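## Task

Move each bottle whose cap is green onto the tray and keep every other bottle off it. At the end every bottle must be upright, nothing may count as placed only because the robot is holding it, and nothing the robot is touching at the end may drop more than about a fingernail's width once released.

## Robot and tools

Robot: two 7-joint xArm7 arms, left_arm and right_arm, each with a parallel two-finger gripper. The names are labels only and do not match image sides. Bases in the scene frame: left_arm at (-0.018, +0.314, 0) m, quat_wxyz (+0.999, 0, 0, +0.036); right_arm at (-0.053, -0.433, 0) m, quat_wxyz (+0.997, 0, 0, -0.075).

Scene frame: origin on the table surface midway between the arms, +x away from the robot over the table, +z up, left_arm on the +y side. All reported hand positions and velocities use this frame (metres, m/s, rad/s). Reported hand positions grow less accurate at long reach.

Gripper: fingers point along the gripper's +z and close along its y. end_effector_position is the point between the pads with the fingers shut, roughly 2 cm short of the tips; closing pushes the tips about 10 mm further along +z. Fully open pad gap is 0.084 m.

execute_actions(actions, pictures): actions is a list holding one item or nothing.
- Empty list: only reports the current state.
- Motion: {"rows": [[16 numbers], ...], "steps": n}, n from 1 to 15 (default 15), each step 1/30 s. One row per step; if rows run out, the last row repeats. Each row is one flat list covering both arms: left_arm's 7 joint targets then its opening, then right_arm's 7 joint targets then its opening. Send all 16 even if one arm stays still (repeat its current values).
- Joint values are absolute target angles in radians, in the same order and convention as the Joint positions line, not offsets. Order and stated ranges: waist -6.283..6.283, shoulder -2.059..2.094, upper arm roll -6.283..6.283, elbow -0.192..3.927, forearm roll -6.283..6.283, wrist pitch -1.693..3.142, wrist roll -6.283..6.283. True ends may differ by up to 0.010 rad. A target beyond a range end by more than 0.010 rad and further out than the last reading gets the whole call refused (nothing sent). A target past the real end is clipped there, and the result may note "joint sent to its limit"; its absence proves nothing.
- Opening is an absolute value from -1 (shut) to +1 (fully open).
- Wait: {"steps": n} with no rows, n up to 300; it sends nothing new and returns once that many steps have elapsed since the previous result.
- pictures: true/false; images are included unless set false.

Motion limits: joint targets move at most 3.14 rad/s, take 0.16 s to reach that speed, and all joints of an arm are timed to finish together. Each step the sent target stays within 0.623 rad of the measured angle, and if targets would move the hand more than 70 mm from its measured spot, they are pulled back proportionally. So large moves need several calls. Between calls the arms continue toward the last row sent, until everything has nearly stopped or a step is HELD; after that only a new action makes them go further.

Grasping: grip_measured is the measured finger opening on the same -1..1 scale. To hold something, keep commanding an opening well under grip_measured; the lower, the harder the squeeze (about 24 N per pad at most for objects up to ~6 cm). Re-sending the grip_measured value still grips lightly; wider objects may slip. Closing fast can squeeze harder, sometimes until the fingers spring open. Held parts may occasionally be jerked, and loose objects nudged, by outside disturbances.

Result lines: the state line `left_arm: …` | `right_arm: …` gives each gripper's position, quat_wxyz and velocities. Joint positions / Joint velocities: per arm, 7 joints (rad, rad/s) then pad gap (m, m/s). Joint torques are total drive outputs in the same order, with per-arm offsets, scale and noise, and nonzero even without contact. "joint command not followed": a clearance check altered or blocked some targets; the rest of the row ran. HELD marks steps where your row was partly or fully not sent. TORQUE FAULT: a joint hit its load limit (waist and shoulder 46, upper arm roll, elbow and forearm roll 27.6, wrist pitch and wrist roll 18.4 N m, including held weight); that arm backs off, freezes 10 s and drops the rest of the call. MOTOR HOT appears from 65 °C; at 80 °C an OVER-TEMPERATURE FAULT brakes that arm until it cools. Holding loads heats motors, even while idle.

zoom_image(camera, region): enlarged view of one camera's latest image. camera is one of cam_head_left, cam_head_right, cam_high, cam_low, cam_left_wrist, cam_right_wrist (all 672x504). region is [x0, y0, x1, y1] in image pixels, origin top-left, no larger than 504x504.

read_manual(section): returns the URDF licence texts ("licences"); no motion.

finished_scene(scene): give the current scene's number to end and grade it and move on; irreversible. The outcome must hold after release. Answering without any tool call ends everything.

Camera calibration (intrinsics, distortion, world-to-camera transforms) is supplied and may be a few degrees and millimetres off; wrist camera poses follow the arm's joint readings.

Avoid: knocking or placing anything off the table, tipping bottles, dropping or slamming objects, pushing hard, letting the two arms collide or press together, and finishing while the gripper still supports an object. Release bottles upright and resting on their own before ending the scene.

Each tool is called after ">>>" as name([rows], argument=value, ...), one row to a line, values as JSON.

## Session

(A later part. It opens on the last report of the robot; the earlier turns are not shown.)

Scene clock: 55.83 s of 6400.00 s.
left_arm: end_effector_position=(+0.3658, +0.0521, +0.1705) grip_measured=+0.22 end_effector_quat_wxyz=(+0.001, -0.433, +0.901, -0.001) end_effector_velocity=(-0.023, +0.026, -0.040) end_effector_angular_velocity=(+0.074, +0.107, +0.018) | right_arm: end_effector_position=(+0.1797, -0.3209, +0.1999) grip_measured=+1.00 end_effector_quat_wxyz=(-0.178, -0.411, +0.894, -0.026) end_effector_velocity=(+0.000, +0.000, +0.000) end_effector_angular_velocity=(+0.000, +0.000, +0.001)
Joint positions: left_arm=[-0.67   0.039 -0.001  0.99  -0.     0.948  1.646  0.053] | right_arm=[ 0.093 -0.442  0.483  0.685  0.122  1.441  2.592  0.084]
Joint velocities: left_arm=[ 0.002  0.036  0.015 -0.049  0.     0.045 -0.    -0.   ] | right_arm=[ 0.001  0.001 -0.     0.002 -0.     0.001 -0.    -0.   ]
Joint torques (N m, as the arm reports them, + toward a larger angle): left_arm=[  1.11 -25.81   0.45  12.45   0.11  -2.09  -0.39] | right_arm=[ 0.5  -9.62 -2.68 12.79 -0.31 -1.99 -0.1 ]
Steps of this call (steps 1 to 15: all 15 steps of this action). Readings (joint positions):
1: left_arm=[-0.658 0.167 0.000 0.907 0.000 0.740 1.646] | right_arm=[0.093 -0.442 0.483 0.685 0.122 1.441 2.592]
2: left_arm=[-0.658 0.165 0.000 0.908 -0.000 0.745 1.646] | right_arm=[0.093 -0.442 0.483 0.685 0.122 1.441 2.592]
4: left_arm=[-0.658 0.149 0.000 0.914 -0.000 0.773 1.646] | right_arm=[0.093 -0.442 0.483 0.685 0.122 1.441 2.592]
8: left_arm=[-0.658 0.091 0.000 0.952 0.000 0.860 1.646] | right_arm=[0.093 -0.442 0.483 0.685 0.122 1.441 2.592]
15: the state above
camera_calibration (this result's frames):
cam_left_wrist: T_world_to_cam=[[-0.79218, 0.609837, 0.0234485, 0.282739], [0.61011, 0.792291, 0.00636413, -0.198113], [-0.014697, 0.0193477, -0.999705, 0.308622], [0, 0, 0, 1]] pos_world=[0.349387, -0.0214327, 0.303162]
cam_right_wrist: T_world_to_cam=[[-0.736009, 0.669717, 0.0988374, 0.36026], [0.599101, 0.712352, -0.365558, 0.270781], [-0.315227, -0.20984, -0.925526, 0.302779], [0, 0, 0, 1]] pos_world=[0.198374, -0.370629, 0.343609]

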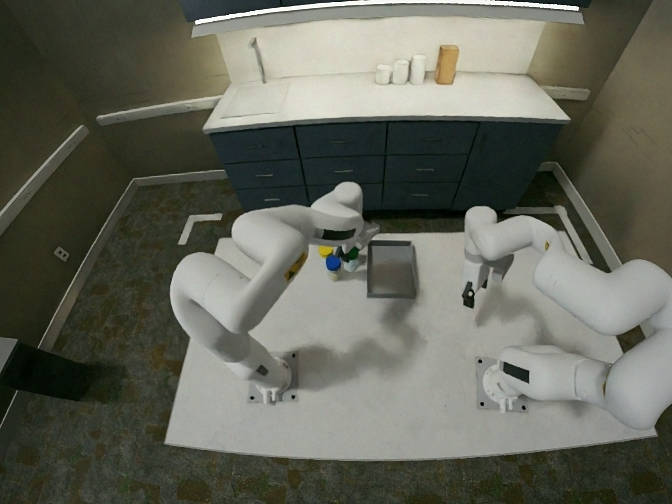

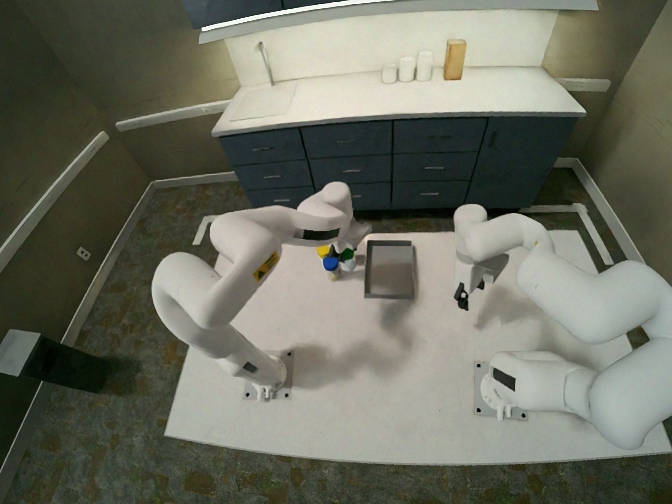

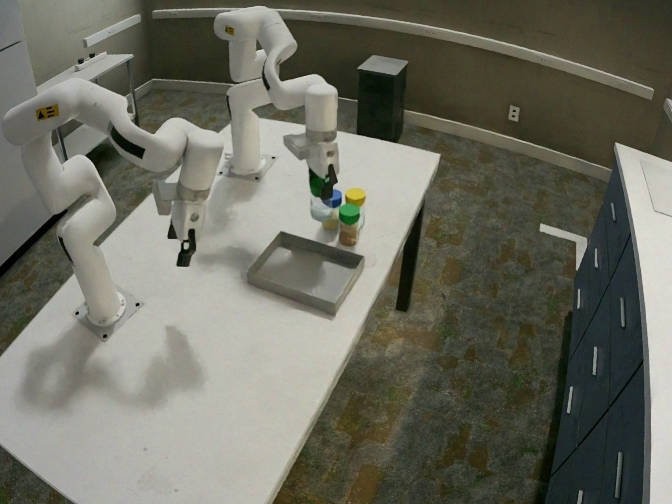

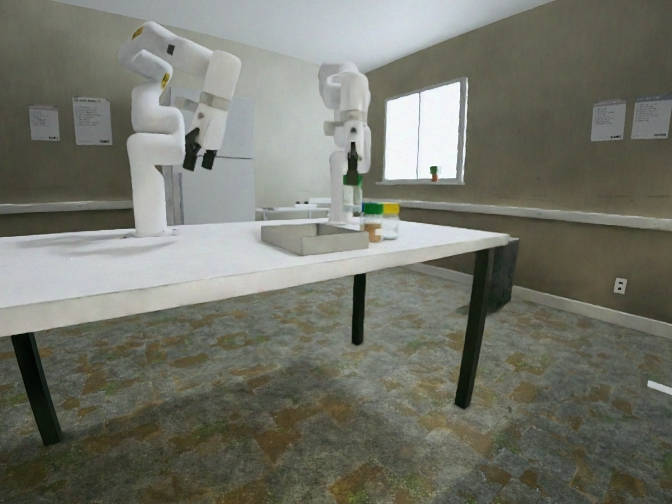

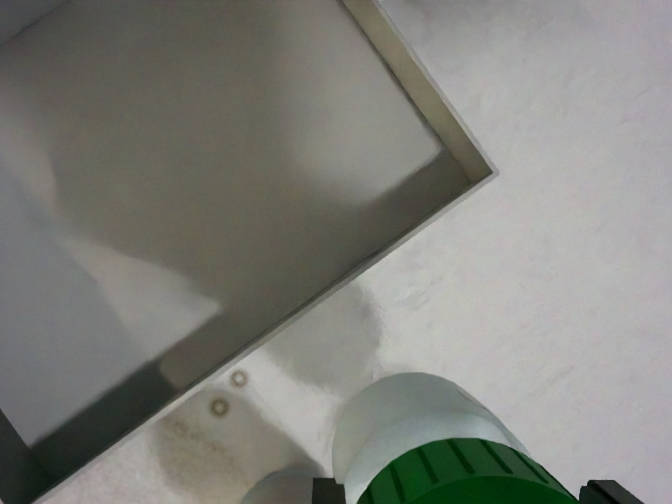

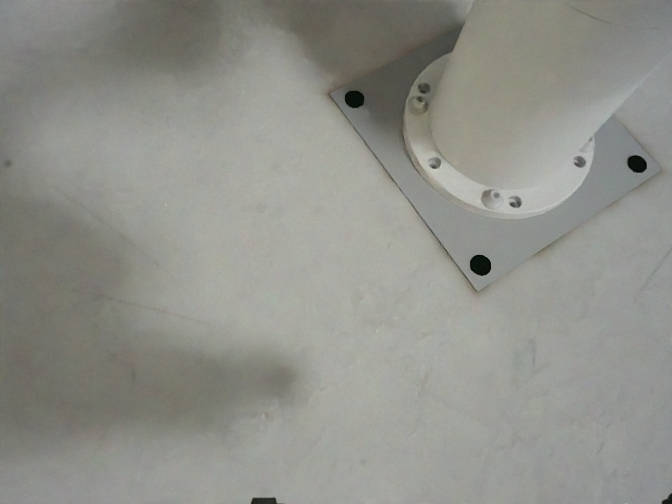

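>>> execute_actions([
  {"rows":[[-0.69,0.056,0,1.011,0,0.955,1.646,-0.5,0.093,-0.442,0.483,0.685,0.122,1.441,2.592,1],[-0.72,0.081,0,1.042,0,0.961,1.646,-0.5,0.093,-0.442,0.483,0.685,0.122,1.441,2.592,1],[-0.75,0.105,0,1.074,0,0.968,1.646,-0.5,0.093,-0.442,0.483,0.685,0.122,1.441,2.592,1],[-0.78,0.13,0,1.105,0,0.975,1.646,-0.5,0.093,-0.442,0.483,0.685,0.122,1.441,2.592,1],[-0.81,0.154,0,1.137,0,0.982,1.646,-0.5,0.093,-0.442,0.483,0.685,0.122,1.441,2.592,1],[-0.84,0.179,0,1.168,0,0.989,1.646,-0.5,0.093,-0.442,0.483,0.685,0.122,1.441,2.592,1],[-0.87,0.204,0,1.199,0,0.996,1.646,-0.5,0.093,-0.442,0.483,0.685,0.122,1.441,2.592,1],[-0.89,0.22,0,1.22,0,1.0,1.646,-0.5,0.093,-0.442,0.483,0.685,0.122,1.441,2.592,1],[-0.906,0.233,0,1.237,0,1.004,1.646,-0.5,0.093,-0.442,0.483,0.685,0.122,1.441,2.592,1]],"steps":13},
], pictures=false)

>>> execute_actions([
  {"rows":[[-0.906,0.245,0,1.227,0,0.982,1.646,-0.5,0.093,-0.442,0.483,0.685,0.122,1.441,2.592,1],[-0.906,0.257,0,1.217,0,0.96,1.646,-0.5,0.093,-0.442,0.483,0.685,0.122,1.441,2.592,1],[-0.906,0.269,0,1.207,0,0.938,1.646,-0.5,0.093,-0.442,0.483,0.685,0.122,1.441,2.592,1],[-0.906,0.281,0,1.197,0,0.916,1.646,-0.5,0.093,-0.442,0.483,0.685,0.122,1.441,2.592,1],[-0.906,0.291,0,1.188,0,0.897,1.646,-0.5,0.093,-0.442,0.483,0.685,0.122,1.441,2.592,1],[-0.906,0.3,0,1.181,0,0.881,1.646,-0.5,0.093,-0.442,0.483,0.685,0.122,1.441,2.592,1],[-0.906,0.308,0,1.174,0,0.866,1.646,-0.5,0.093,-0.442,0.483,0.685,0.122,1.441,2.592,1],[-0.906,0.314,0,1.169,0,0.855,1.646,-0.5,0.093,-0.442,0.483,0.685,0.122,1.441,2.592,1],[-0.906,0.319,0,1.165,0,0.846,1.646,-0.5,0.093,-0.442,0.483,0.685,0.122,1.441,2.592,1],[-0.906,0.322,0,1.162,0,0.84,1.646,-0.5,0.093,-0.442,0.483,0.685,0.122,1.441,2.592,1],[-0.906,0.325,0,1.16,0,0.835,1.646,-0.5,0.093,-0.442,0.483,0.685,0.122,1.441,2.592,1]]},
])

Scene clock: 70.43 s of 6400.00 s.
left_arm: end_effector_position=(+0.3302, -0.0777, +0.1689) grip_measured=+0.22 end_effector_quat_wxyz=(-0.002, -0.320, +0.947, +0.000) end_effector_velocity=(-0.006, -0.024, -0.002) end_effector_angular_velocity=(+0.021, +0.005, -0.043) | right_arm: end_effector_position=(+0.1797, -0.3209, +0.1999) grip_measured=+1.00 end_effector_quat_wxyz=(-0.178, -0.411, +0.894, -0.026) end_effector_velocity=(-0.000, +0.001, -0.000) end_effector_angular_velocity=(-0.000, -0.000, +0.002)
Joint positions: left_arm=[-0.907  0.231 -0.009  1.232 -0.001  1.002  1.646  0.053] | right_arm=[ 0.093 -0.442  0.483  0.685  0.122  1.441  2.592  0.084]
Joint velocities: left_arm=[-0.078  0.061  0.038  0.082  0.002  0.039  0.     0.   ] | right_arm=[-0.    -0.     0.002  0.     0.001 -0.     0.     0.   ]
Joint torques (N m, as the arm reports them, + toward a larger angle): left_arm=[  9.44 -36.09   7.72  12.91   0.84  -1.65  -0.32] | right_arm=[ 0.77 -9.62 -2.82 12.5  -0.27 -2.27 -0.09]
Steps of this call (steps 1 to 15: the robot went on to your last target; steps 16 to 90: nothing new was sent; then 11.17 s passed at rest; steps 91 to 103: all 13 steps of this action). Readings (joint positions):
91: left_arm=[-0.670 0.040 0.000 0.990 0.000 0.950 1.646] | right_arm=[0.093 -0.442 0.483 0.685 0.122 1.441 2.592]
92: left_arm=[-0.674 0.043 0.001 0.994 0.000 0.952 1.646] | right_arm=[0.093 -0.442 0.483 0.685 0.122 1.441 2.592]
94: left_arm=[-0.703 0.068 0.006 1.027 0.000 0.959 1.646] | right_arm=[0.093 -0.442 0.483 0.685 0.122 1.441 2.592]
98: left_arm=[-0.814 0.158 -0.001 1.141 -0.000 0.982 1.646] | right_arm=[0.093 -0.442 0.483 0.685 0.122 1.441 2.592]
103: the state above

Scene clock: 70.93 s of 6400.00 s.
left_arm: end_effector_position=(+0.3353, -0.0744, +0.1041) grip_measured=+0.22 end_effector_quat_wxyz=(-0.000, -0.325, +0.946, +0.001) end_effector_velocity=(+0.010, -0.011, +0.011) end_effector_angular_velocity=(-0.040, -0.037, -0.001) | right_arm: end_effector_position=(+0.1797, -0.3209, +0.1999) grip_measured=+1.00 end_effector_quat_wxyz=(-0.178, -0.411, +0.894, -0.026) end_effector_velocity=(+0.000, -0.000, +0.000) end_effector_angular_velocity=(+0.001, -0.000, -0.002)
Joint positions: left_arm=[-0.906  0.325  0.     1.16   0.     0.837  1.646  0.053] | right_arm=[ 0.093 -0.442  0.483  0.685  0.122  1.441  2.592  0.084]
Joint velocities: left_arm=[-0.001 -0.008  0.001  0.012  0.001 -0.035 -0.     0.   ] | right_arm=[-0.    -0.    -0.001 -0.     0.001 -0.     0.    -0.   ]
Joint torques (N m, as the arm reports them, + toward a larger angle): left_arm=[  0.52 -34.31  -0.46  11.95   0.35  -1.82  -0.31] | right_arm=[ 1.02 -8.52 -3.1  12.66 -0.47 -2.03  0.  ]
Steps of this call (steps 1 to 15: all 15 steps of this action). Readings (joint positions):
1: left_arm=[-0.908 0.232 -0.007 1.233 -0.000 1.003 1.646] | right_arm=[0.093 -0.442 0.483 0.685 0.122 1.441 2.592]
2: left_arm=[-0.907 0.234 -0.003 1.233 -0.000 0.998 1.646] | right_arm=[0.093 -0.442 0.483 0.685 0.122 1.441 2.592]
4: left_arm=[-0.904 0.247 0.003 1.224 0.000 0.969 1.646] | right_arm=[0.093 -0.442 0.483 0.685 0.122 1.441 2.592]
8: left_arm=[-0.904 0.295 0.002 1.184 0.000 0.894 1.646] | right_arm=[0.093 -0.442 0.483 0.685 0.122 1.441 2.592]
15: the state above
camera_calibration (this result's frames):
cam_left_wrist: T_world_to_cam=[[-0.629119, 0.776823, 0.0274786, 0.294607], [0.77721, 0.62921, 0.00629717, -0.147024], [-0.012398, 0.0253183, -0.999603, 0.243913], [0, 0, 0, 1]] pos_world=[0.302636, -0.142524, 0.236647]
cam_right_wrist: T_world_to_cam=[[-0.736009, 0.669717, 0.0988373, 0.36026], [0.599101, 0.712352, -0.365558, 0.270781], [-0.315227, -0.20984, -0.925526, 0.302779], [0, 0, 0, 1]] pos_world=[0.198374, -0.370629, 0.343609]

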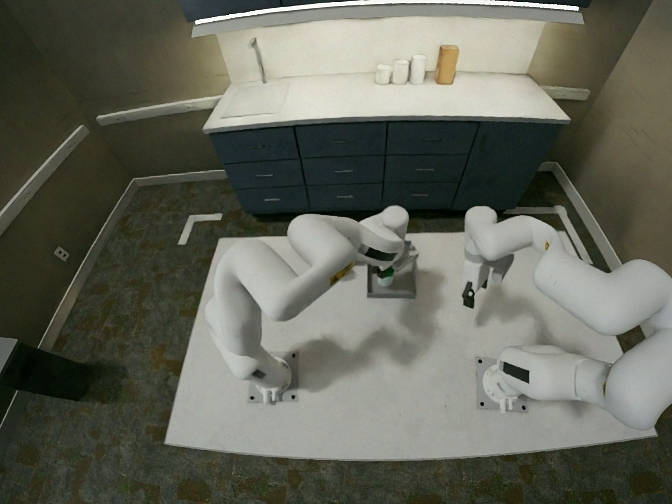

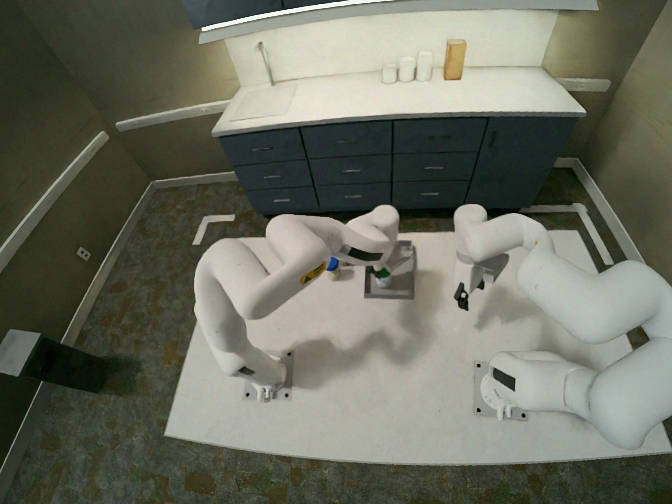

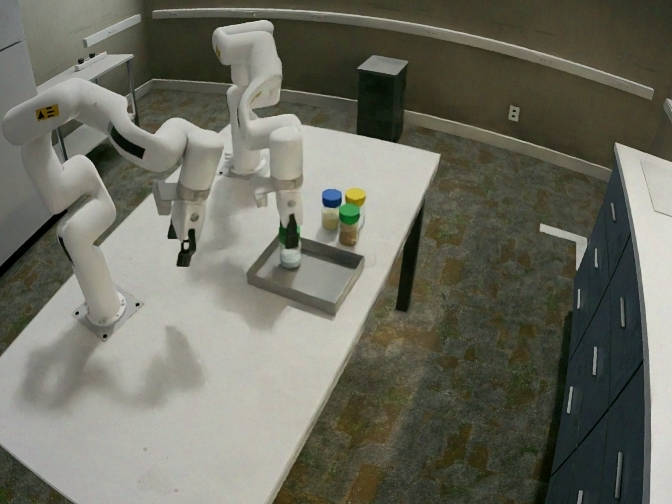

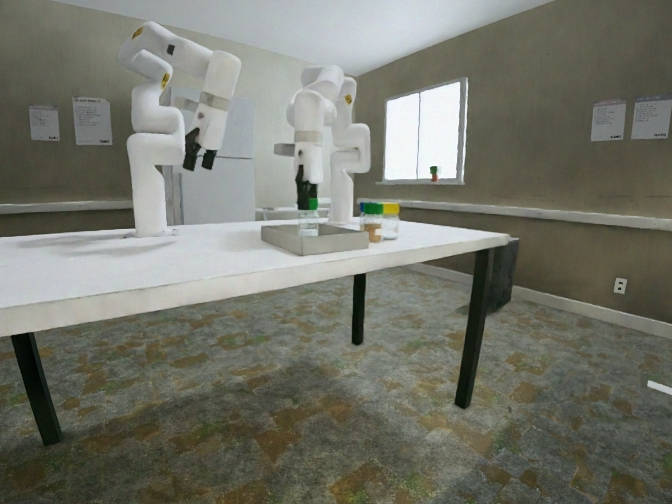

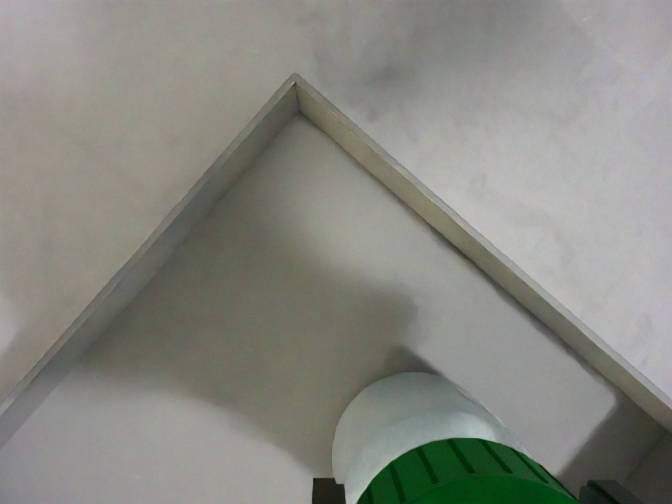

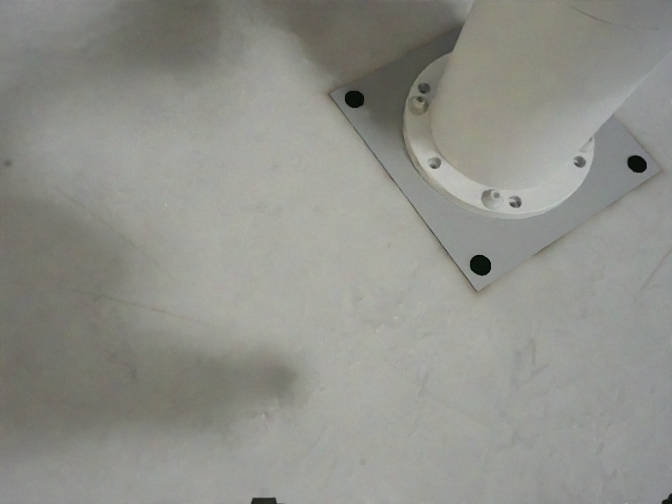

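>>> execute_actions([
  {"rows":[[-0.906,0.328,0,1.158,0,0.83,1.646,-0.5,0.093,-0.442,0.483,0.685,0.122,1.441,2.592,1],[-0.906,0.33,0,1.157,0,0.827,1.646,-0.5,0.093,-0.442,0.483,0.685,0.122,1.441,2.592,1],[-0.906,0.333,0,1.155,0,0.822,1.646,-0.5,0.093,-0.442,0.483,0.685,0.122,1.441,2.592,1]],"steps":9},
], pictures=false)

>>> execute_actions([
  {"rows":[[-0.906,0.333,0,1.155,0,0.822,1.646,0.9,0.093,-0.442,0.483,0.685,0.122,1.441,2.592,1]],"steps":12},
], pictures=false)

>>> execute_actions([
  {"rows":[[-0.906,0.233,0,1.237,0,1.004,1.646,0.9,0.093,-0.442,0.483,0.685,0.122,1.441,2.592,1]],"steps":9},
], pictures=false)

>>> execute_actions([
  {"rows":[[-0.56,0.204,0,1.1985,0,0.994,0.65,0.9,0.093,-0.442,0.483,0.685,0.122,1.441,2.592,1]]},
], pictures=false)

>>> execute_actions([
  {"steps":20},
])

Scene clock: 82.40 s of 6400.00 s.
left_arm: end_effector_position=(+0.3350, -0.0744, +0.0985) grip_measured=+0.22 end_effector_quat_wxyz=(-0.000, -0.325, +0.946, +0.001) end_effector_velocity=(+0.005, -0.005, +0.008) end_effector_angular_velocity=(-0.017, -0.017, -0.000) | right_arm: end_effector_position=(+0.1797, -0.3209, +0.1999) grip_measured=+1.00 end_effector_quat_wxyz=(-0.178, -0.411, +0.894, -0.026) end_effector_velocity=(+0.000, -0.000, -0.000) end_effector_angular_velocity=(+0.000, +0.001, -0.001)
Joint positions: left_arm=[-0.906  0.333  0.     1.155 -0.     0.822  1.646  0.053] | right_arm=[ 0.093 -0.442  0.483  0.685  0.122  1.441  2.592  0.084]
Joint velocities: left_arm=[-0.001 -0.007  0.001  0.01   0.001 -0.007 -0.     0.   ] | right_arm=[-0.     0.    -0.001 -0.001 -0.    -0.001 -0.     0.   ]
Joint torques (N m, as the arm reports them, + toward a larger angle): left_arm=[  0.59 -34.23   0.06  11.33   0.15  -1.9   -0.37] | right_arm=[ 0.97 -9.82 -2.49 12.76 -0.67 -1.69 -0.07]
Steps of this call (steps 1 to 15: the robot went on to your last target; steps 16 to 90: nothing new was sent; then 8.17 s passed at rest; steps 91 to 99: all 9 steps of this action). Readings (joint positions):
91: left_arm=[-0.906 0.325 -0.000 1.160 0.000 0.835 1.646] | right_arm=[0.093 -0.442 0.483 0.685 0.122 1.441 2.592]
92: left_arm=[-0.906 0.326 -0.000 1.160 -0.000 0.833 1.646] | right_arm=[0.093 -0.442 0.483 0.685 0.122 1.441 2.592]
94: left_arm=[-0.906 0.329 -0.000 1.158 0.000 0.827 1.646] | right_arm=[0.093 -0.442 0.483 0.685 0.122 1.441 2.592]
98: left_arm=[-0.906 0.334 0.000 1.154 -0.000 0.823 1.646] | right_arm=[0.093 -0.442 0.483 0.685 0.122 1.441 2.592]
99: the state above

Scene clock: 82.80 s of 6400.00 s.
left_arm: end_effector_position=(+0.3352, -0.0747, +0.0990) grip_measured=+0.90 end_effector_quat_wxyz=(+0.000, -0.325, +0.946, -0.000) end_effector_velocity=(-0.001, +0.000, -0.001) end_effector_angular_velocity=(+0.002, +0.001, -0.002) | right_arm: end_effector_position=(+0.1797, -0.3209, +0.1999) grip_measured=+1.00 end_effector_quat_wxyz=(-0.178, -0.411, +0.894, -0.026) end_effector_velocity=(+0.001, +0.000, +0.000) end_effector_angular_velocity=(+0.001, -0.002, -0.001)
Joint positions: left_arm=[-0.906  0.333  0.     1.155  0.     0.822  1.646  0.08 ] | right_arm=[ 0.093 -0.442  0.483  0.685  0.122  1.441  2.592  0.084]
Joint velocities: left_arm=[-0.     0.001 -0.001 -0.002  0.002  0.    -0.    -0.   ] | right_arm=[-0.001 -0.    -0.     0.001  0.    -0.001  0.     0.   ]
Joint torques (N m, as the arm reports them, + toward a larger angle): left_arm=[  0.94 -32.51  -0.08  10.64   0.11  -1.69  -0.34] | right_arm=[ 1.09 -8.45 -2.87 12.68 -0.77 -2.14  0.03]
Steps of this call (steps 1 to 12: all 12 steps of this action). Readings (joint positions):
1: left_arm=[-0.906 0.333 0.000 1.155 -0.000 0.822 1.646] | right_arm=[0.093 -0.442 0.483 0.685 0.122 1.441 2.592]
2: left_arm=[-0.906 0.333 0.000 1.155 0.000 0.822 1.646] | right_arm=[0.093 -0.442 0.483 0.685 0.122 1.441 2.592]
4: left_arm=[-0.906 0.332 -0.000 1.156 0.000 0.822 1.646] | right_arm=[0.093 -0.442 0.483 0.685 0.122 1.441 2.592]
8: left_arm=[-0.906 0.333 -0.000 1.155 0.000 0.822 1.646] | right_arm=[0.093 -0.442 0.483 0.685 0.122 1.441 2.592]
12: the state above

Scene clock: 83.10 s of 6400.00 s.
left_arm: end_effector_position=(+0.3389, -0.0790, +0.1774) grip_measured=+0.90 end_effector_quat_wxyz=(+0.004, -0.325, +0.946, -0.010) end_effector_velocity=(-0.033, +0.035, -0.030) end_effector_angular_velocity=(+0.130, +0.119, -0.002) | right_arm: end_effector_position=(+0.1797, -0.3209, +0.1999) grip_measured=+1.00 end_effector_quat_wxyz=(-0.178, -0.411, +0.894, -0.026) end_effector_velocity=(-0.001, +0.000, -0.000) end_effector_angular_velocity=(-0.001, +0.002, +0.001)
Joint positions: left_arm=[-0.906  0.226 -0.     1.245  0.     0.996  1.646  0.08 ] | right_arm=[ 0.093 -0.442  0.483  0.685  0.122  1.441  2.592  0.084]
Joint velocities: left_arm=[-0.001  0.003 -0.001 -0.044 -0.     0.13   0.    -0.   ] | right_arm=[ 0.001  0.001  0.001 -0.001  0.     0.001  0.     0.   ]
Joint torques (N m, as the arm reports them, + toward a larger angle): left_arm=[  0.97 -17.18   0.14   7.39   0.17  -1.16  -0.29] | right_arm=[ 0.18 -9.58 -2.91 12.96 -0.65 -2.31 -0.07]
Steps of this call (steps 1 to 9: all 9 steps of this action). Readings (joint positions):
1: left_arm=[-0.906 0.333 0.000 1.155 0.000 0.822 1.646] | right_arm=[0.093 -0.442 0.483 0.685 0.122 1.441 2.592]
2: left_arm=[-0.906 0.331 0.000 1.157 0.000 0.829 1.646] | right_arm=[0.093 -0.442 0.483 0.685 0.122 1.441 2.592]
4: left_arm=[-0.906 0.306 0.000 1.176 -0.000 0.888 1.646] | right_arm=[0.093 -0.442 0.483 0.685 0.122 1.441 2.592]
8: left_arm=[-0.906 0.229 -0.000 1.243 0.000 0.991 1.646] | right_arm=[0.093 -0.442 0.483 0.685 0.122 1.441 2.592]
9: the state above

Scene clock: 83.60 s of 6400.00 s.
left_arm: end_effector_position=(+0.4327, +0.0602, +0.1700) grip_measured=+0.90 end_effector_quat_wxyz=(-0.000, +0.801, -0.598, +0.000) end_effector_velocity=(+0.128, +0.250, +0.005) end_effector_angular_velocity=(+0.006, -0.013, +2.389) | right_arm: end_effector_position=(+0.1797, -0.3209, +0.1999) grip_measured=+1.00 end_effector_quat_wxyz=(-0.178, -0.411, +0.894, -0.026) end_effector_velocity=(+0.000, +0.000, +0.000) end_effector_angular_velocity=(+0.001, -0.001, +0.001)
Joint positions: left_arm=[-0.588  0.207  0.002  1.202  0.     0.995  0.77   0.08 ] | right_arm=[ 0.093 -0.442  0.483  0.685  0.122  1.441  2.592  0.084]
Joint velocities: left_arm=[ 0.496 -0.045  0.046 -0.048  0.003 -0.011 -1.849 -0.   ] | right_arm=[ 0.001  0.    -0.001  0.     0.    -0.001 -0.     0.   ]
Joint torques (N m, as the arm reports them, + toward a larger angle): left_arm=[ -6.58 -29.93  -4.26  11.47   0.07  -1.69   0.68] | right_arm=[ 0.32 -9.21 -2.3  12.55 -1.   -2.15 -0.07]
Steps of this call (steps 1 to 15: all 15 steps of this action). Readings (joint positions):
1: left_arm=[-0.906 0.228 -0.000 1.242 0.000 1.000 1.646] | right_arm=[0.093 -0.442 0.483 0.685 0.122 1.441 2.592]
2: left_arm=[-0.903 0.231 -0.001 1.238 -0.000 1.001 1.639] | right_arm=[0.093 -0.442 0.483 0.685 0.122 1.441 2.592]
4: left_arm=[-0.875 0.232 -0.007 1.231 -0.000 1.001 1.580] | right_arm=[0.093 -0.442 0.483 0.685 0.122 1.441 2.592]
8: left_arm=[-0.756 0.221 0.003 1.220 0.000 0.998 1.346] | right_arm=[0.093 -0.442 0.483 0.685 0.122 1.441 2.592]
15: the state above

Scene clock: 84.27 s of 6400.00 s.
left_arm: end_effector_position=(+0.4383, +0.0719, +0.1702) grip_measured=+0.90 end_effector_quat_wxyz=(-0.000, +0.842, -0.539, +0.000) end_effector_velocity=(+0.001, +0.001, +0.000) end_effector_angular_velocity=(-0.001, -0.002, +0.002) | right_arm: end_effector_position=(+0.1797, -0.3209, +0.1999) grip_measured=+1.00 end_effector_quat_wxyz=(-0.178, -0.411, +0.894, -0.026) end_effector_velocity=(-0.000, -0.001, -0.000) end_effector_angular_velocity=(-0.001, +0.001, -0.000)
Joint positions: left_arm=[-0.56   0.204 -0.     1.199 -0.     0.994  0.65   0.08 ] | right_arm=[ 0.093 -0.442  0.483  0.685  0.122  1.441  2.592  0.084]
Joint velocities: left_arm=[ 0.003  0.    -0.001  0.001  0.001 -0.001 -0.001 -0.   ] | right_arm=[ 0.001  0.001 -0.001 -0.001 -0.001  0.    -0.     0.   ]
Joint torques (N m, as the arm reports them, + toward a larger angle): left_arm=[  0.77 -29.8   -0.16  11.46   0.33  -1.75  -0.33] | right_arm=[ 0.38 -8.47 -2.57 12.49 -0.63 -2.08 -0.13]
Steps of this call (steps 1 to 20: the robot went on to your last target). Readings (joint positions):
1: left_arm=[-0.574 0.205 0.004 1.200 0.000 0.994 0.718] | right_arm=[0.093 -0.442 0.483 0.685 0.122 1.441 2.592]
2: left_arm=[-0.565 0.205 0.004 1.199 0.000 0.994 0.686] | right_arm=[0.093 -0.442 0.483 0.685 0.122 1.441 2.592]
4: left_arm=[-0.560 0.204 0.002 1.199 0.000 0.994 0.660] | right_arm=[0.093 -0.442 0.483 0.685 0.122 1.441 2.592]
8: left_arm=[-0.563 0.204 -0.003 1.198 -0.000 0.994 0.652] | right_arm=[0.093 -0.442 0.483 0.685 0.122 1.441 2.592]
20: the state above
camera_calibration (this result's frames):
cam_left_wrist: T_world_to_cam=[[-0.899745, -0.435639, 0.0260209, 0.449929], [-0.435642, 0.900101, 0.00586648, 0.192617], [-0.0259771, -0.00605744, -0.999644, 0.315743], [0, 0, 0, 1]] pos_world=[0.496936, 0.0245448, 0.302793]
cam_right_wrist: T_world_to_cam=[[-0.736009, 0.669717, 0.0988372, 0.36026], [0.599101, 0.712352, -0.365558, 0.270781], [-0.315227, -0.20984, -0.925526, 0.302779], [0, 0, 0, 1]] pos_world=[0.198374, -0.370629, 0.343609]

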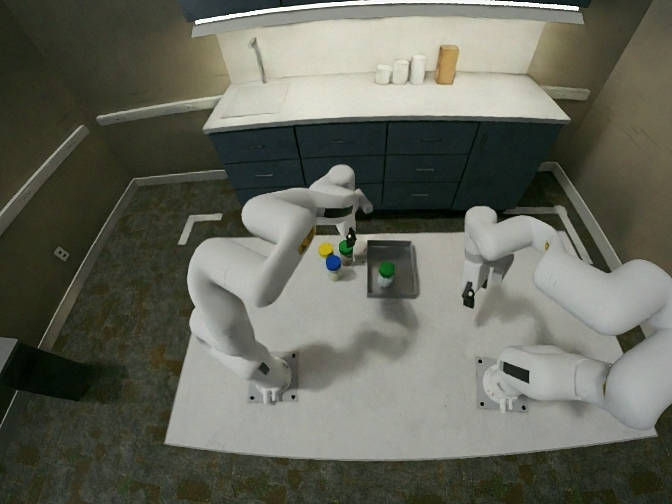

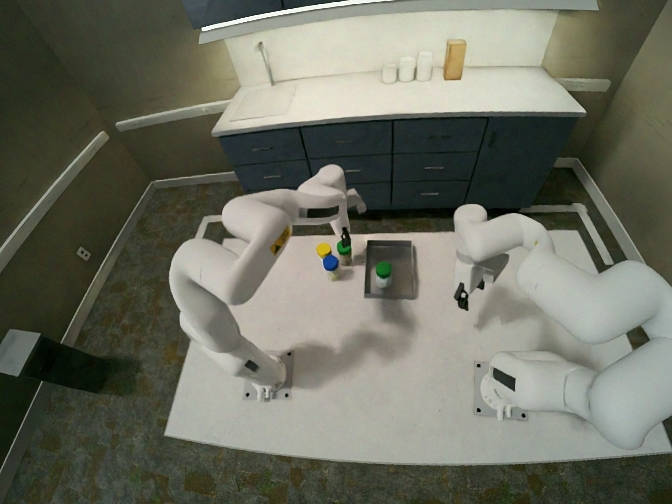

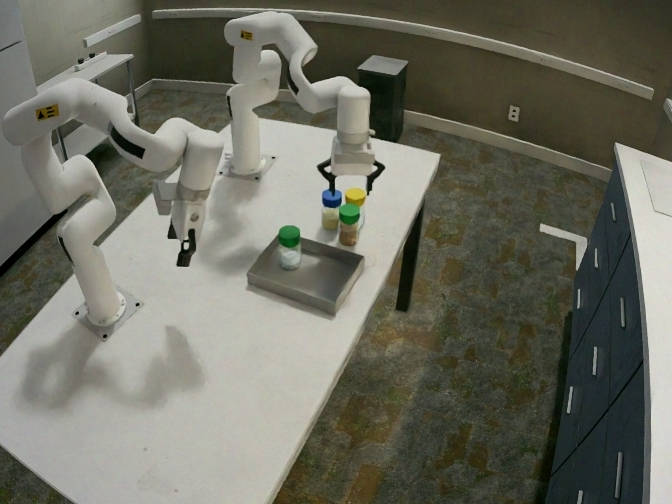

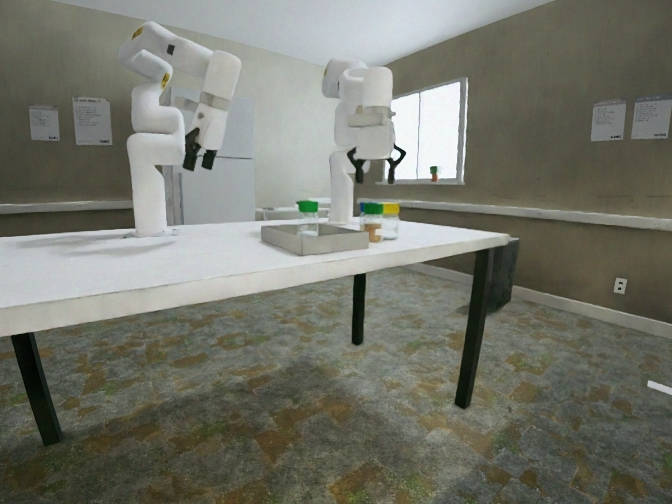

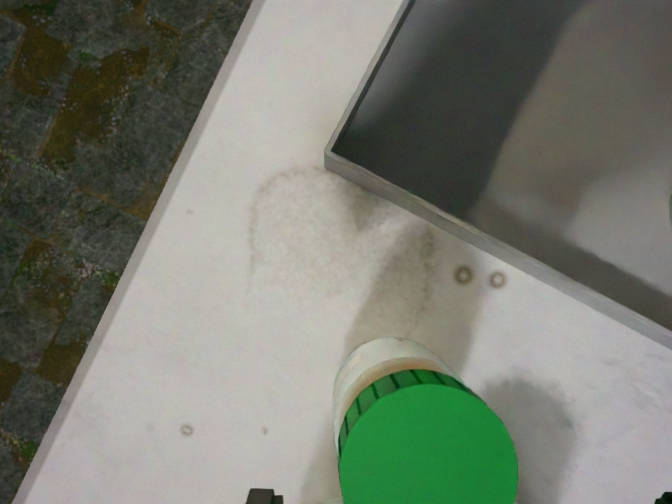

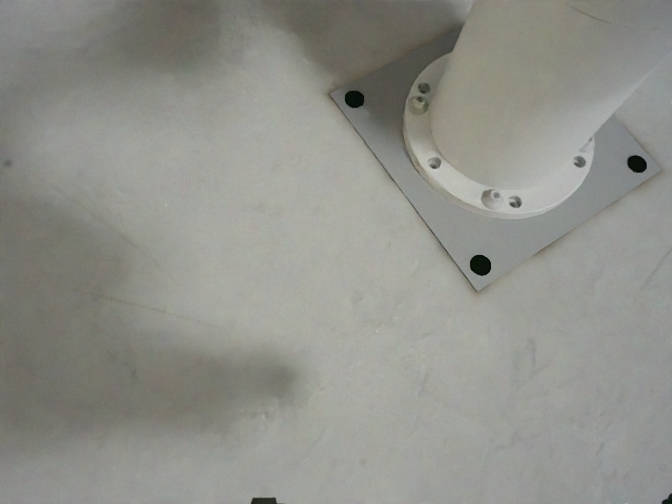

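>>> execute_actions([
  {"rows":[[-0.563,0.218,0,1.187,0,0.969,0.65,0.9,0.093,-0.442,0.483,0.685,0.122,1.441,2.592,1],[-0.563,0.232,0,1.176,0,0.944,0.65,0.9,0.093,-0.442,0.483,0.685,0.122,1.441,2.592,1],[-0.563,0.246,0,1.165,0,0.919,0.65,0.9,0.093,-0.442,0.483,0.685,0.122,1.441,2.592,1],[-0.563,0.26,0,1.154,0,0.894,0.65,0.9,0.093,-0.442,0.483,0.685,0.122,1.441,2.592,1],[-0.563,0.274,0,1.144,0,0.87,0.65,0.9,0.093,-0.442,0.483,0.685,0.122,1.441,2.592,1],[-0.563,0.288,0,1.134,0,0.846,0.65,0.9,0.093,-0.442,0.483,0.685,0.122,1.441,2.592,1],[-0.563,0.3,0,1.125,0,0.825,0.65,0.9,0.093,-0.442,0.483,0.685,0.122,1.441,2.592,1],[-0.563,0.309,0,1.12,0,0.811,0.65,0.9,0.093,-0.442,0.483,0.685,0.122,1.441,2.592,1],[-0.563,0.316,0,1.117,0,0.801,0.65,0.9,0.093,-0.442,0.483,0.685,0.122,1.441,2.592,1]],"steps":14},
], pictures=false)

>>> execute_actions([
  {"rows":[[-0.563,0.316,0,1.117,0,0.801,0.65,0.6,0.093,-0.442,0.483,0.685,0.122,1.441,2.592,1],[-0.563,0.316,0,1.117,0,0.801,0.65,0.4,0.093,-0.442,0.483,0.685,0.122,1.441,2.592,1],[-0.563,0.316,0,1.117,0,0.801,0.65,0.3,0.093,-0.442,0.483,0.685,0.122,1.441,2.592,1],[-0.563,0.316,0,1.117,0,0.801,0.65,0.2,0.093,-0.442,0.483,0.685,0.122,1.441,2.592,1],[-0.563,0.316,0,1.117,0,0.801,0.65,0.1,0.093,-0.442,0.483,0.685,0.122,1.441,2.592,1],[-0.563,0.316,0,1.117,0,0.801,0.65,0,0.093,-0.442,0.483,0.685,0.122,1.441,2.592,1],[-0.563,0.316,0,1.117,0,0.801,0.65,-0.4,0.093,-0.442,0.483,0.685,0.122,1.441,2.592,1]],"steps":14},
], pictures=false)

>>> execute_actions([
  {"rows":[[-0.563,0.309,0,1.12,0,0.811,0.65,-0.5,0.093,-0.442,0.483,0.685,0.122,1.441,2.592,1],[-0.563,0.3,0,1.125,0,0.825,0.65,-0.5,0.093,-0.442,0.483,0.685,0.122,1.441,2.592,1],[-0.563,0.288,0,1.134,0,0.846,0.65,-0.5,0.093,-0.442,0.483,0.685,0.122,1.441,2.592,1],[-0.563,0.274,0,1.144,0,0.87,0.65,-0.5,0.093,-0.442,0.483,0.685,0.122,1.441,2.592,1],[-0.563,0.26,0,1.154,0,0.894,0.65,-0.5,0.093,-0.442,0.483,0.685,0.122,1.441,2.592,1],[-0.563,0.246,0,1.165,0,0.919,0.65,-0.5,0.093,-0.442,0.483,0.685,0.122,1.441,2.592,1],[-0.563,0.232,0,1.176,0,0.944,0.65,-0.5,0.093,-0.442,0.483,0.685,0.122,1.441,2.592,1],[-0.563,0.218,0,1.187,0,0.969,0.65,-0.5,0.093,-0.442,0.483,0.685,0.122,1.441,2.592,1],[-0.563,0.204,0,1.199,0,0.994,0.65,-0.5,0.093,-0.442,0.483,0.685,0.122,1.441,2.592,1]],"steps":11},
], pictures=false)

>>> execute_actions([
  {"rows":[[-0.584,0.233,0,1.241,0,1.007,0.585,-0.5,0.093,-0.442,0.483,0.685,0.122,1.441,2.592,1],[-0.605,0.263,0,1.284,0,1.02,0.52,-0.5,0.093,-0.442,0.483,0.685,0.122,1.441,2.592,1],[-0.625,0.292,0,1.326,0,1.033,0.455,-0.5,0.093,-0.442,0.483,0.685,0.122,1.441,2.592,1],[-0.646,0.322,0,1.369,0,1.046,0.39,-0.5,0.093,-0.442,0.483,0.685,0.122,1.441,2.592,1],[-0.667,0.351,0,1.411,0,1.06,0.325,-0.5,0.093,-0.442,0.483,0.685,0.122,1.441,2.592,1],[-0.688,0.381,0,1.454,0,1.073,0.26,-0.5,0.093,-0.442,0.483,0.685,0.122,1.441,2.592,1],[-0.709,0.41,0,1.496,0,1.086,0.195,-0.5,0.093,-0.442,0.483,0.685,0.122,1.441,2.592,1],[-0.729,0.44,0,1.539,0,1.099,0.13,-0.5,0.093,-0.442,0.483,0.685,0.122,1.441,2.592,1],[-0.75,0.469,0,1.581,0,1.112,0.065,-0.5,0.093,-0.442,0.483,0.685,0.122,1.441,2.592,1],[-0.771,0.499,0,1.624,0,1.125,0,-0.5,0.093,-0.442,0.483,0.685,0.122,1.441,2.592,1]]},
])

Scene clock: 105.97 s of 6400.00 s.
left_arm: end_effector_position=(+0.4372, +0.0711, +0.0941) grip_measured=+0.90 end_effector_quat_wxyz=(+0.000, +0.842, -0.540, -0.002) end_effector_velocity=(+0.031, -0.018, +0.036) end_effector_angular_velocity=(-0.057, -0.107, -0.003) | right_arm: end_effector_position=(+0.1797, -0.3209, +0.1999) grip_measured=+1.00 end_effector_quat_wxyz=(-0.178, -0.411, +0.894, -0.026) end_effector_velocity=(+0.000, +0.000, +0.000) end_effector_angular_velocity=(+0.001, -0.001, -0.000)
Joint positions: left_arm=[-0.563  0.317  0.     1.116 -0.     0.803  0.65   0.08 ] | right_arm=[ 0.093 -0.442  0.483  0.685  0.122  1.441  2.592  0.084]
Joint velocities: left_arm=[-0.001 -0.033 -0.002  0.043  0.    -0.046  0.     0.   ] | right_arm=[ 0.    -0.    -0.001  0.001 -0.     0.    -0.    -0.   ]
Joint torques (N m, as the arm reports them, + toward a larger angle): left_arm=[  0.91 -32.58  -0.13  10.62   0.29  -1.83  -0.34] | right_arm=[ 0.38 -8.72 -2.75 12.82 -0.58 -2.26 -0.13]
Steps of this call (steps 1 to 15: the robot went on to your last target; steps 16 to 90: nothing new was sent; then 18.23 s passed at rest; steps 91 to 104: all 14 steps of this action). Readings (joint positions):
91: left_arm=[-0.560 0.204 0.000 1.198 -0.000 0.994 0.650] | right_arm=[0.093 -0.442 0.483 0.685 0.122 1.441 2.592]
92: left_arm=[-0.560 0.206 0.000 1.197 0.000 0.988 0.650] | right_arm=[0.093 -0.442 0.483 0.685 0.122 1.441 2.592]
94: left_arm=[-0.562 0.221 0.000 1.185 0.000 0.955 0.650] | right_arm=[0.093 -0.442 0.483 0.685 0.122 1.441 2.592]
98: left_arm=[-0.563 0.279 -0.000 1.140 -0.000 0.865 0.650] | right_arm=[0.093 -0.442 0.483 0.685 0.122 1.441 2.592]
104: the state above

Scene clock: 106.43 s of 6400.00 s.
left_arm: end_effector_position=(+0.4388, +0.0700, +0.0961) grip_measured=+0.22 end_effector_quat_wxyz=(-0.000, +0.842, -0.540, +0.001) end_effector_velocity=(-0.002, -0.001, -0.002) end_effector_angular_velocity=(+0.001, +0.004, -0.002) | right_arm: end_effector_position=(+0.1797, -0.3209, +0.1999) grip_measured=+1.00 end_effector_quat_wxyz=(-0.178, -0.411, +0.894, -0.026) end_effector_velocity=(+0.000, -0.000, +0.000) end_effector_angular_velocity=(-0.000, -0.001, -0.000)
Joint positions: left_arm=[-0.563  0.315 -0.     1.118 -0.     0.801  0.65   0.053] | right_arm=[ 0.093 -0.442  0.483  0.685  0.122  1.441  2.592  0.084]
Joint velocities: left_arm=[-0.002  0.002 -0.001 -0.002 -0.001 -0.    -0.     0.   ] | right_arm=[-0.    -0.    -0.001  0.    -0.001 -0.    -0.    -0.   ]
Joint torques (N m, as the arm reports them, + toward a larger angle): left_arm=[  0.98 -27.25   0.35   9.21   0.38  -1.37  -0.19] | right_arm=[ 1.06 -9.13 -2.67 12.91 -0.55 -2.03 -0.35]
Steps of this call (steps 1 to 14: all 14 steps of this action). Readings (joint positions):
1: left_arm=[-0.563 0.316 0.000 1.118 0.000 0.802 0.650] | right_arm=[0.093 -0.442 0.483 0.685 0.122 1.441 2.592]
2: left_arm=[-0.563 0.315 -0.000 1.119 0.000 0.801 0.650] | right_arm=[0.093 -0.442 0.483 0.685 0.122 1.441 2.592]
4: left_arm=[-0.563 0.314 -0.000 1.119 0.000 0.801 0.650] | right_arm=[0.093 -0.442 0.483 0.685 0.122 1.441 2.592]
8: left_arm=[-0.563 0.315 -0.000 1.118 -0.000 0.801 0.650] | right_arm=[0.093 -0.442 0.483 0.685 0.122 1.441 2.592]
14: the state above

Scene clock: 106.80 s of 6400.00 s.
left_arm: end_effector_position=(+0.4392, +0.0699, +0.1627) grip_measured=+0.22 end_effector_quat_wxyz=(-0.000, +0.842, -0.540, +0.002) end_effector_velocity=(+0.018, -0.011, +0.248) end_effector_angular_velocity=(-0.067, -0.124, -0.002) | right_arm: end_effector_position=(+0.1797, -0.3209, +0.1999) grip_measured=+1.00 end_effector_quat_wxyz=(-0.178, -0.411, +0.894, -0.026) end_effector_velocity=(-0.000, +0.000, -0.000) end_effector_angular_velocity=(+0.000, +0.001, +0.001)
Joint positions: left_arm=[-0.563  0.215 -0.     1.19   0.     0.97   0.65   0.053] | right_arm=[ 0.093 -0.442  0.483  0.685  0.122  1.441  2.592  0.084]
Joint velocities: left_arm=[-0.002 -0.337 -0.001  0.272 -0.001  0.467  0.     0.   ] | right_arm=[ 0.001  0.001  0.     0.     0.     0.001  0.    -0.   ]
Joint torques (N m, as the arm reports them, + toward a larger angle): left_arm=[  0.83 -20.87  -0.09   9.33   0.27  -2.22  -0.35] | right_arm=[ 0.46 -8.74 -2.41 12.6  -0.56 -2.22  0.07]
Steps of this call (steps 1 to 11: all 11 steps of this action). Readings (joint positions):
1: left_arm=[-0.563 0.315 -0.000 1.118 -0.000 0.801 0.650] | right_arm=[0.093 -0.442 0.483 0.685 0.122 1.441 2.592]
2: left_arm=[-0.563 0.314 -0.000 1.119 0.000 0.804 0.650] | right_arm=[0.093 -0.442 0.483 0.685 0.122 1.441 2.592]
4: left_arm=[-0.563 0.306 0.000 1.121 0.000 0.824 0.650] | right_arm=[0.093 -0.442 0.483 0.685 0.122 1.441 2.592]
8: left_arm=[-0.563 0.258 0.000 1.156 0.000 0.903 0.650] | right_arm=[0.093 -0.442 0.483 0.685 0.122 1.441 2.592]
11: the state above

Scene clock: 107.30 s of 6400.00 s.
left_arm: end_effector_position=(+0.4412, -0.0765, +0.1681) grip_measured=+0.22 end_effector_quat_wxyz=(+0.001, +0.936, -0.353, -0.002) end_effector_velocity=(-0.034, -0.081, -0.015) end_effector_angular_velocity=(+0.021, +0.040, +0.214) | right_arm: end_effector_position=(+0.1797, -0.3209, +0.1999) grip_measured=+1.00 end_effector_quat_wxyz=(-0.178, -0.411, +0.894, -0.026) end_effector_velocity=(+0.001, +0.000, +0.000) end_effector_angular_velocity=(+0.000, -0.001, +0.000)
Joint positions: left_arm=[-0.771  0.495 -0.006  1.613 -0.001  1.121  0.018  0.053] | right_arm=[ 0.093 -0.442  0.483  0.685  0.122  1.441  2.592  0.084]
Joint velocities: left_arm=[-0.122  0.146 -0.016  0.19  -0.002  0.087 -0.349 -0.   ] | right_arm=[ 0.     0.001 -0.001  0.001 -0.001 -0.    -0.    -0.   ]
Joint torques (N m, as the arm reports them, + toward a larger angle): left_arm=[ 11.49 -47.26   6.82  12.52   1.07  -1.92   0.26] | right_arm=[ 0.9  -9.26 -2.51 12.25 -0.32 -2.   -0.16]
Steps of this call (steps 1 to 15: all 15 steps of this action). Readings (joint positions):
1: left_arm=[-0.563 0.207 -0.000 1.198 0.000 0.981 0.650] | right_arm=[0.093 -0.442 0.483 0.685 0.122 1.441 2.592]
2: left_arm=[-0.565 0.205 0.000 1.205 0.000 0.988 0.643] | right_arm=[0.093 -0.442 0.483 0.685 0.122 1.441 2.592]
4: left_arm=[-0.580 0.230 0.004 1.240 0.000 1.006 0.585] | right_arm=[0.093 -0.442 0.483 0.685 0.122 1.441 2.592]
8: left_arm=[-0.655 0.337 0.000 1.386 0.000 1.052 0.362] | right_arm=[0.093 -0.442 0.483 0.685 0.122 1.441 2.592]
15: the state above
camera_calibration (this result's frames):
cam_left_wrist: T_world_to_cam=[[-0.647013, -0.761894, 0.0298547, 0.250849], [-0.762032, 0.647478, 0.00888742, 0.451632], [-0.0261016, -0.017, -0.999515, 0.312083], [0, 0, 0, 1]] pos_world=[0.514607, -0.0959963, 0.300428]
cam_right_wrist: T_world_to_cam=[[-0.736009, 0.669717, 0.0988373, 0.36026], [0.599101, 0.712352, -0.365558, 0.270781], [-0.315227, -0.20984, -0.925526, 0.302779], [0, 0, 0, 1]] pos_world=[0.198374, -0.370629, 0.343609]

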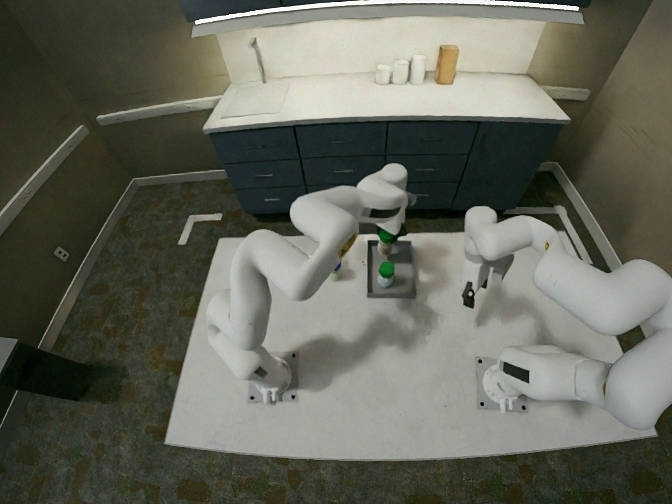

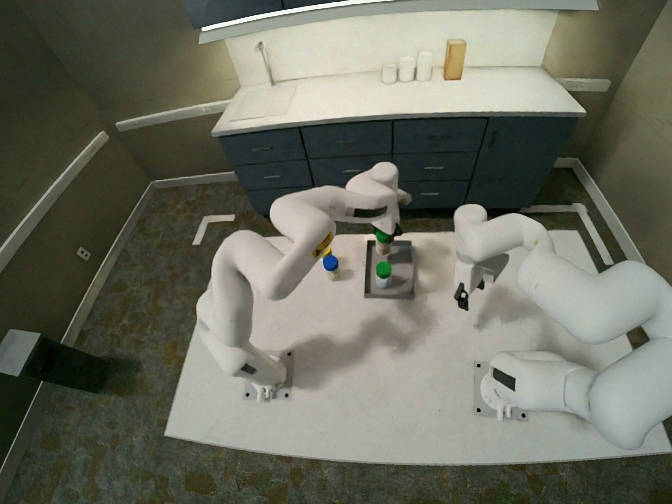

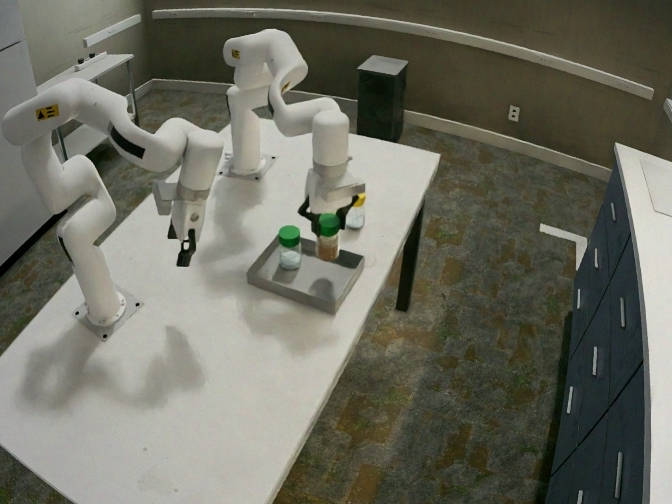

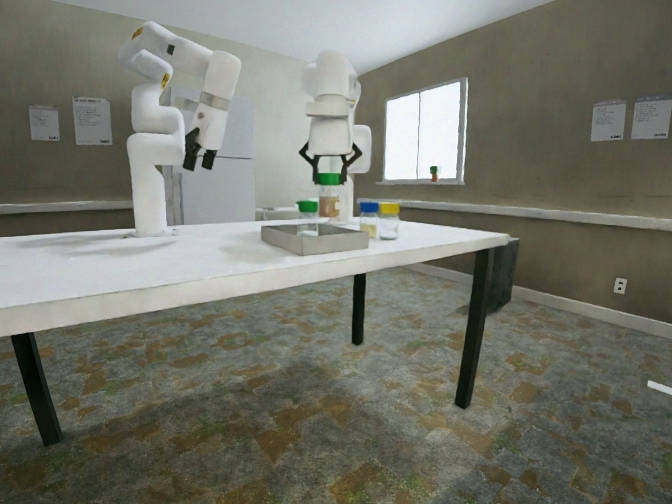

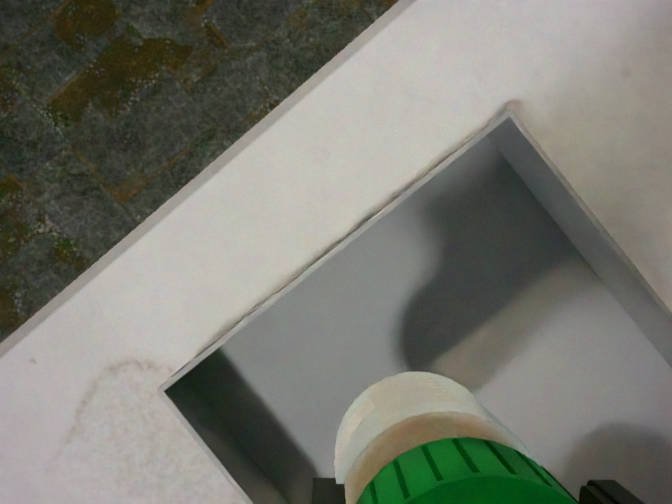

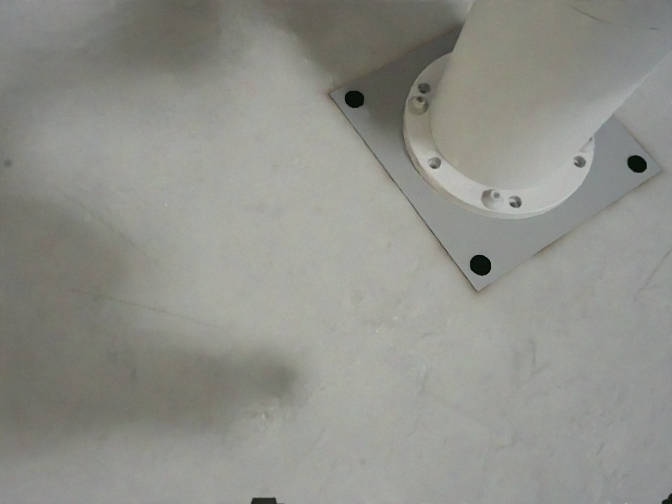

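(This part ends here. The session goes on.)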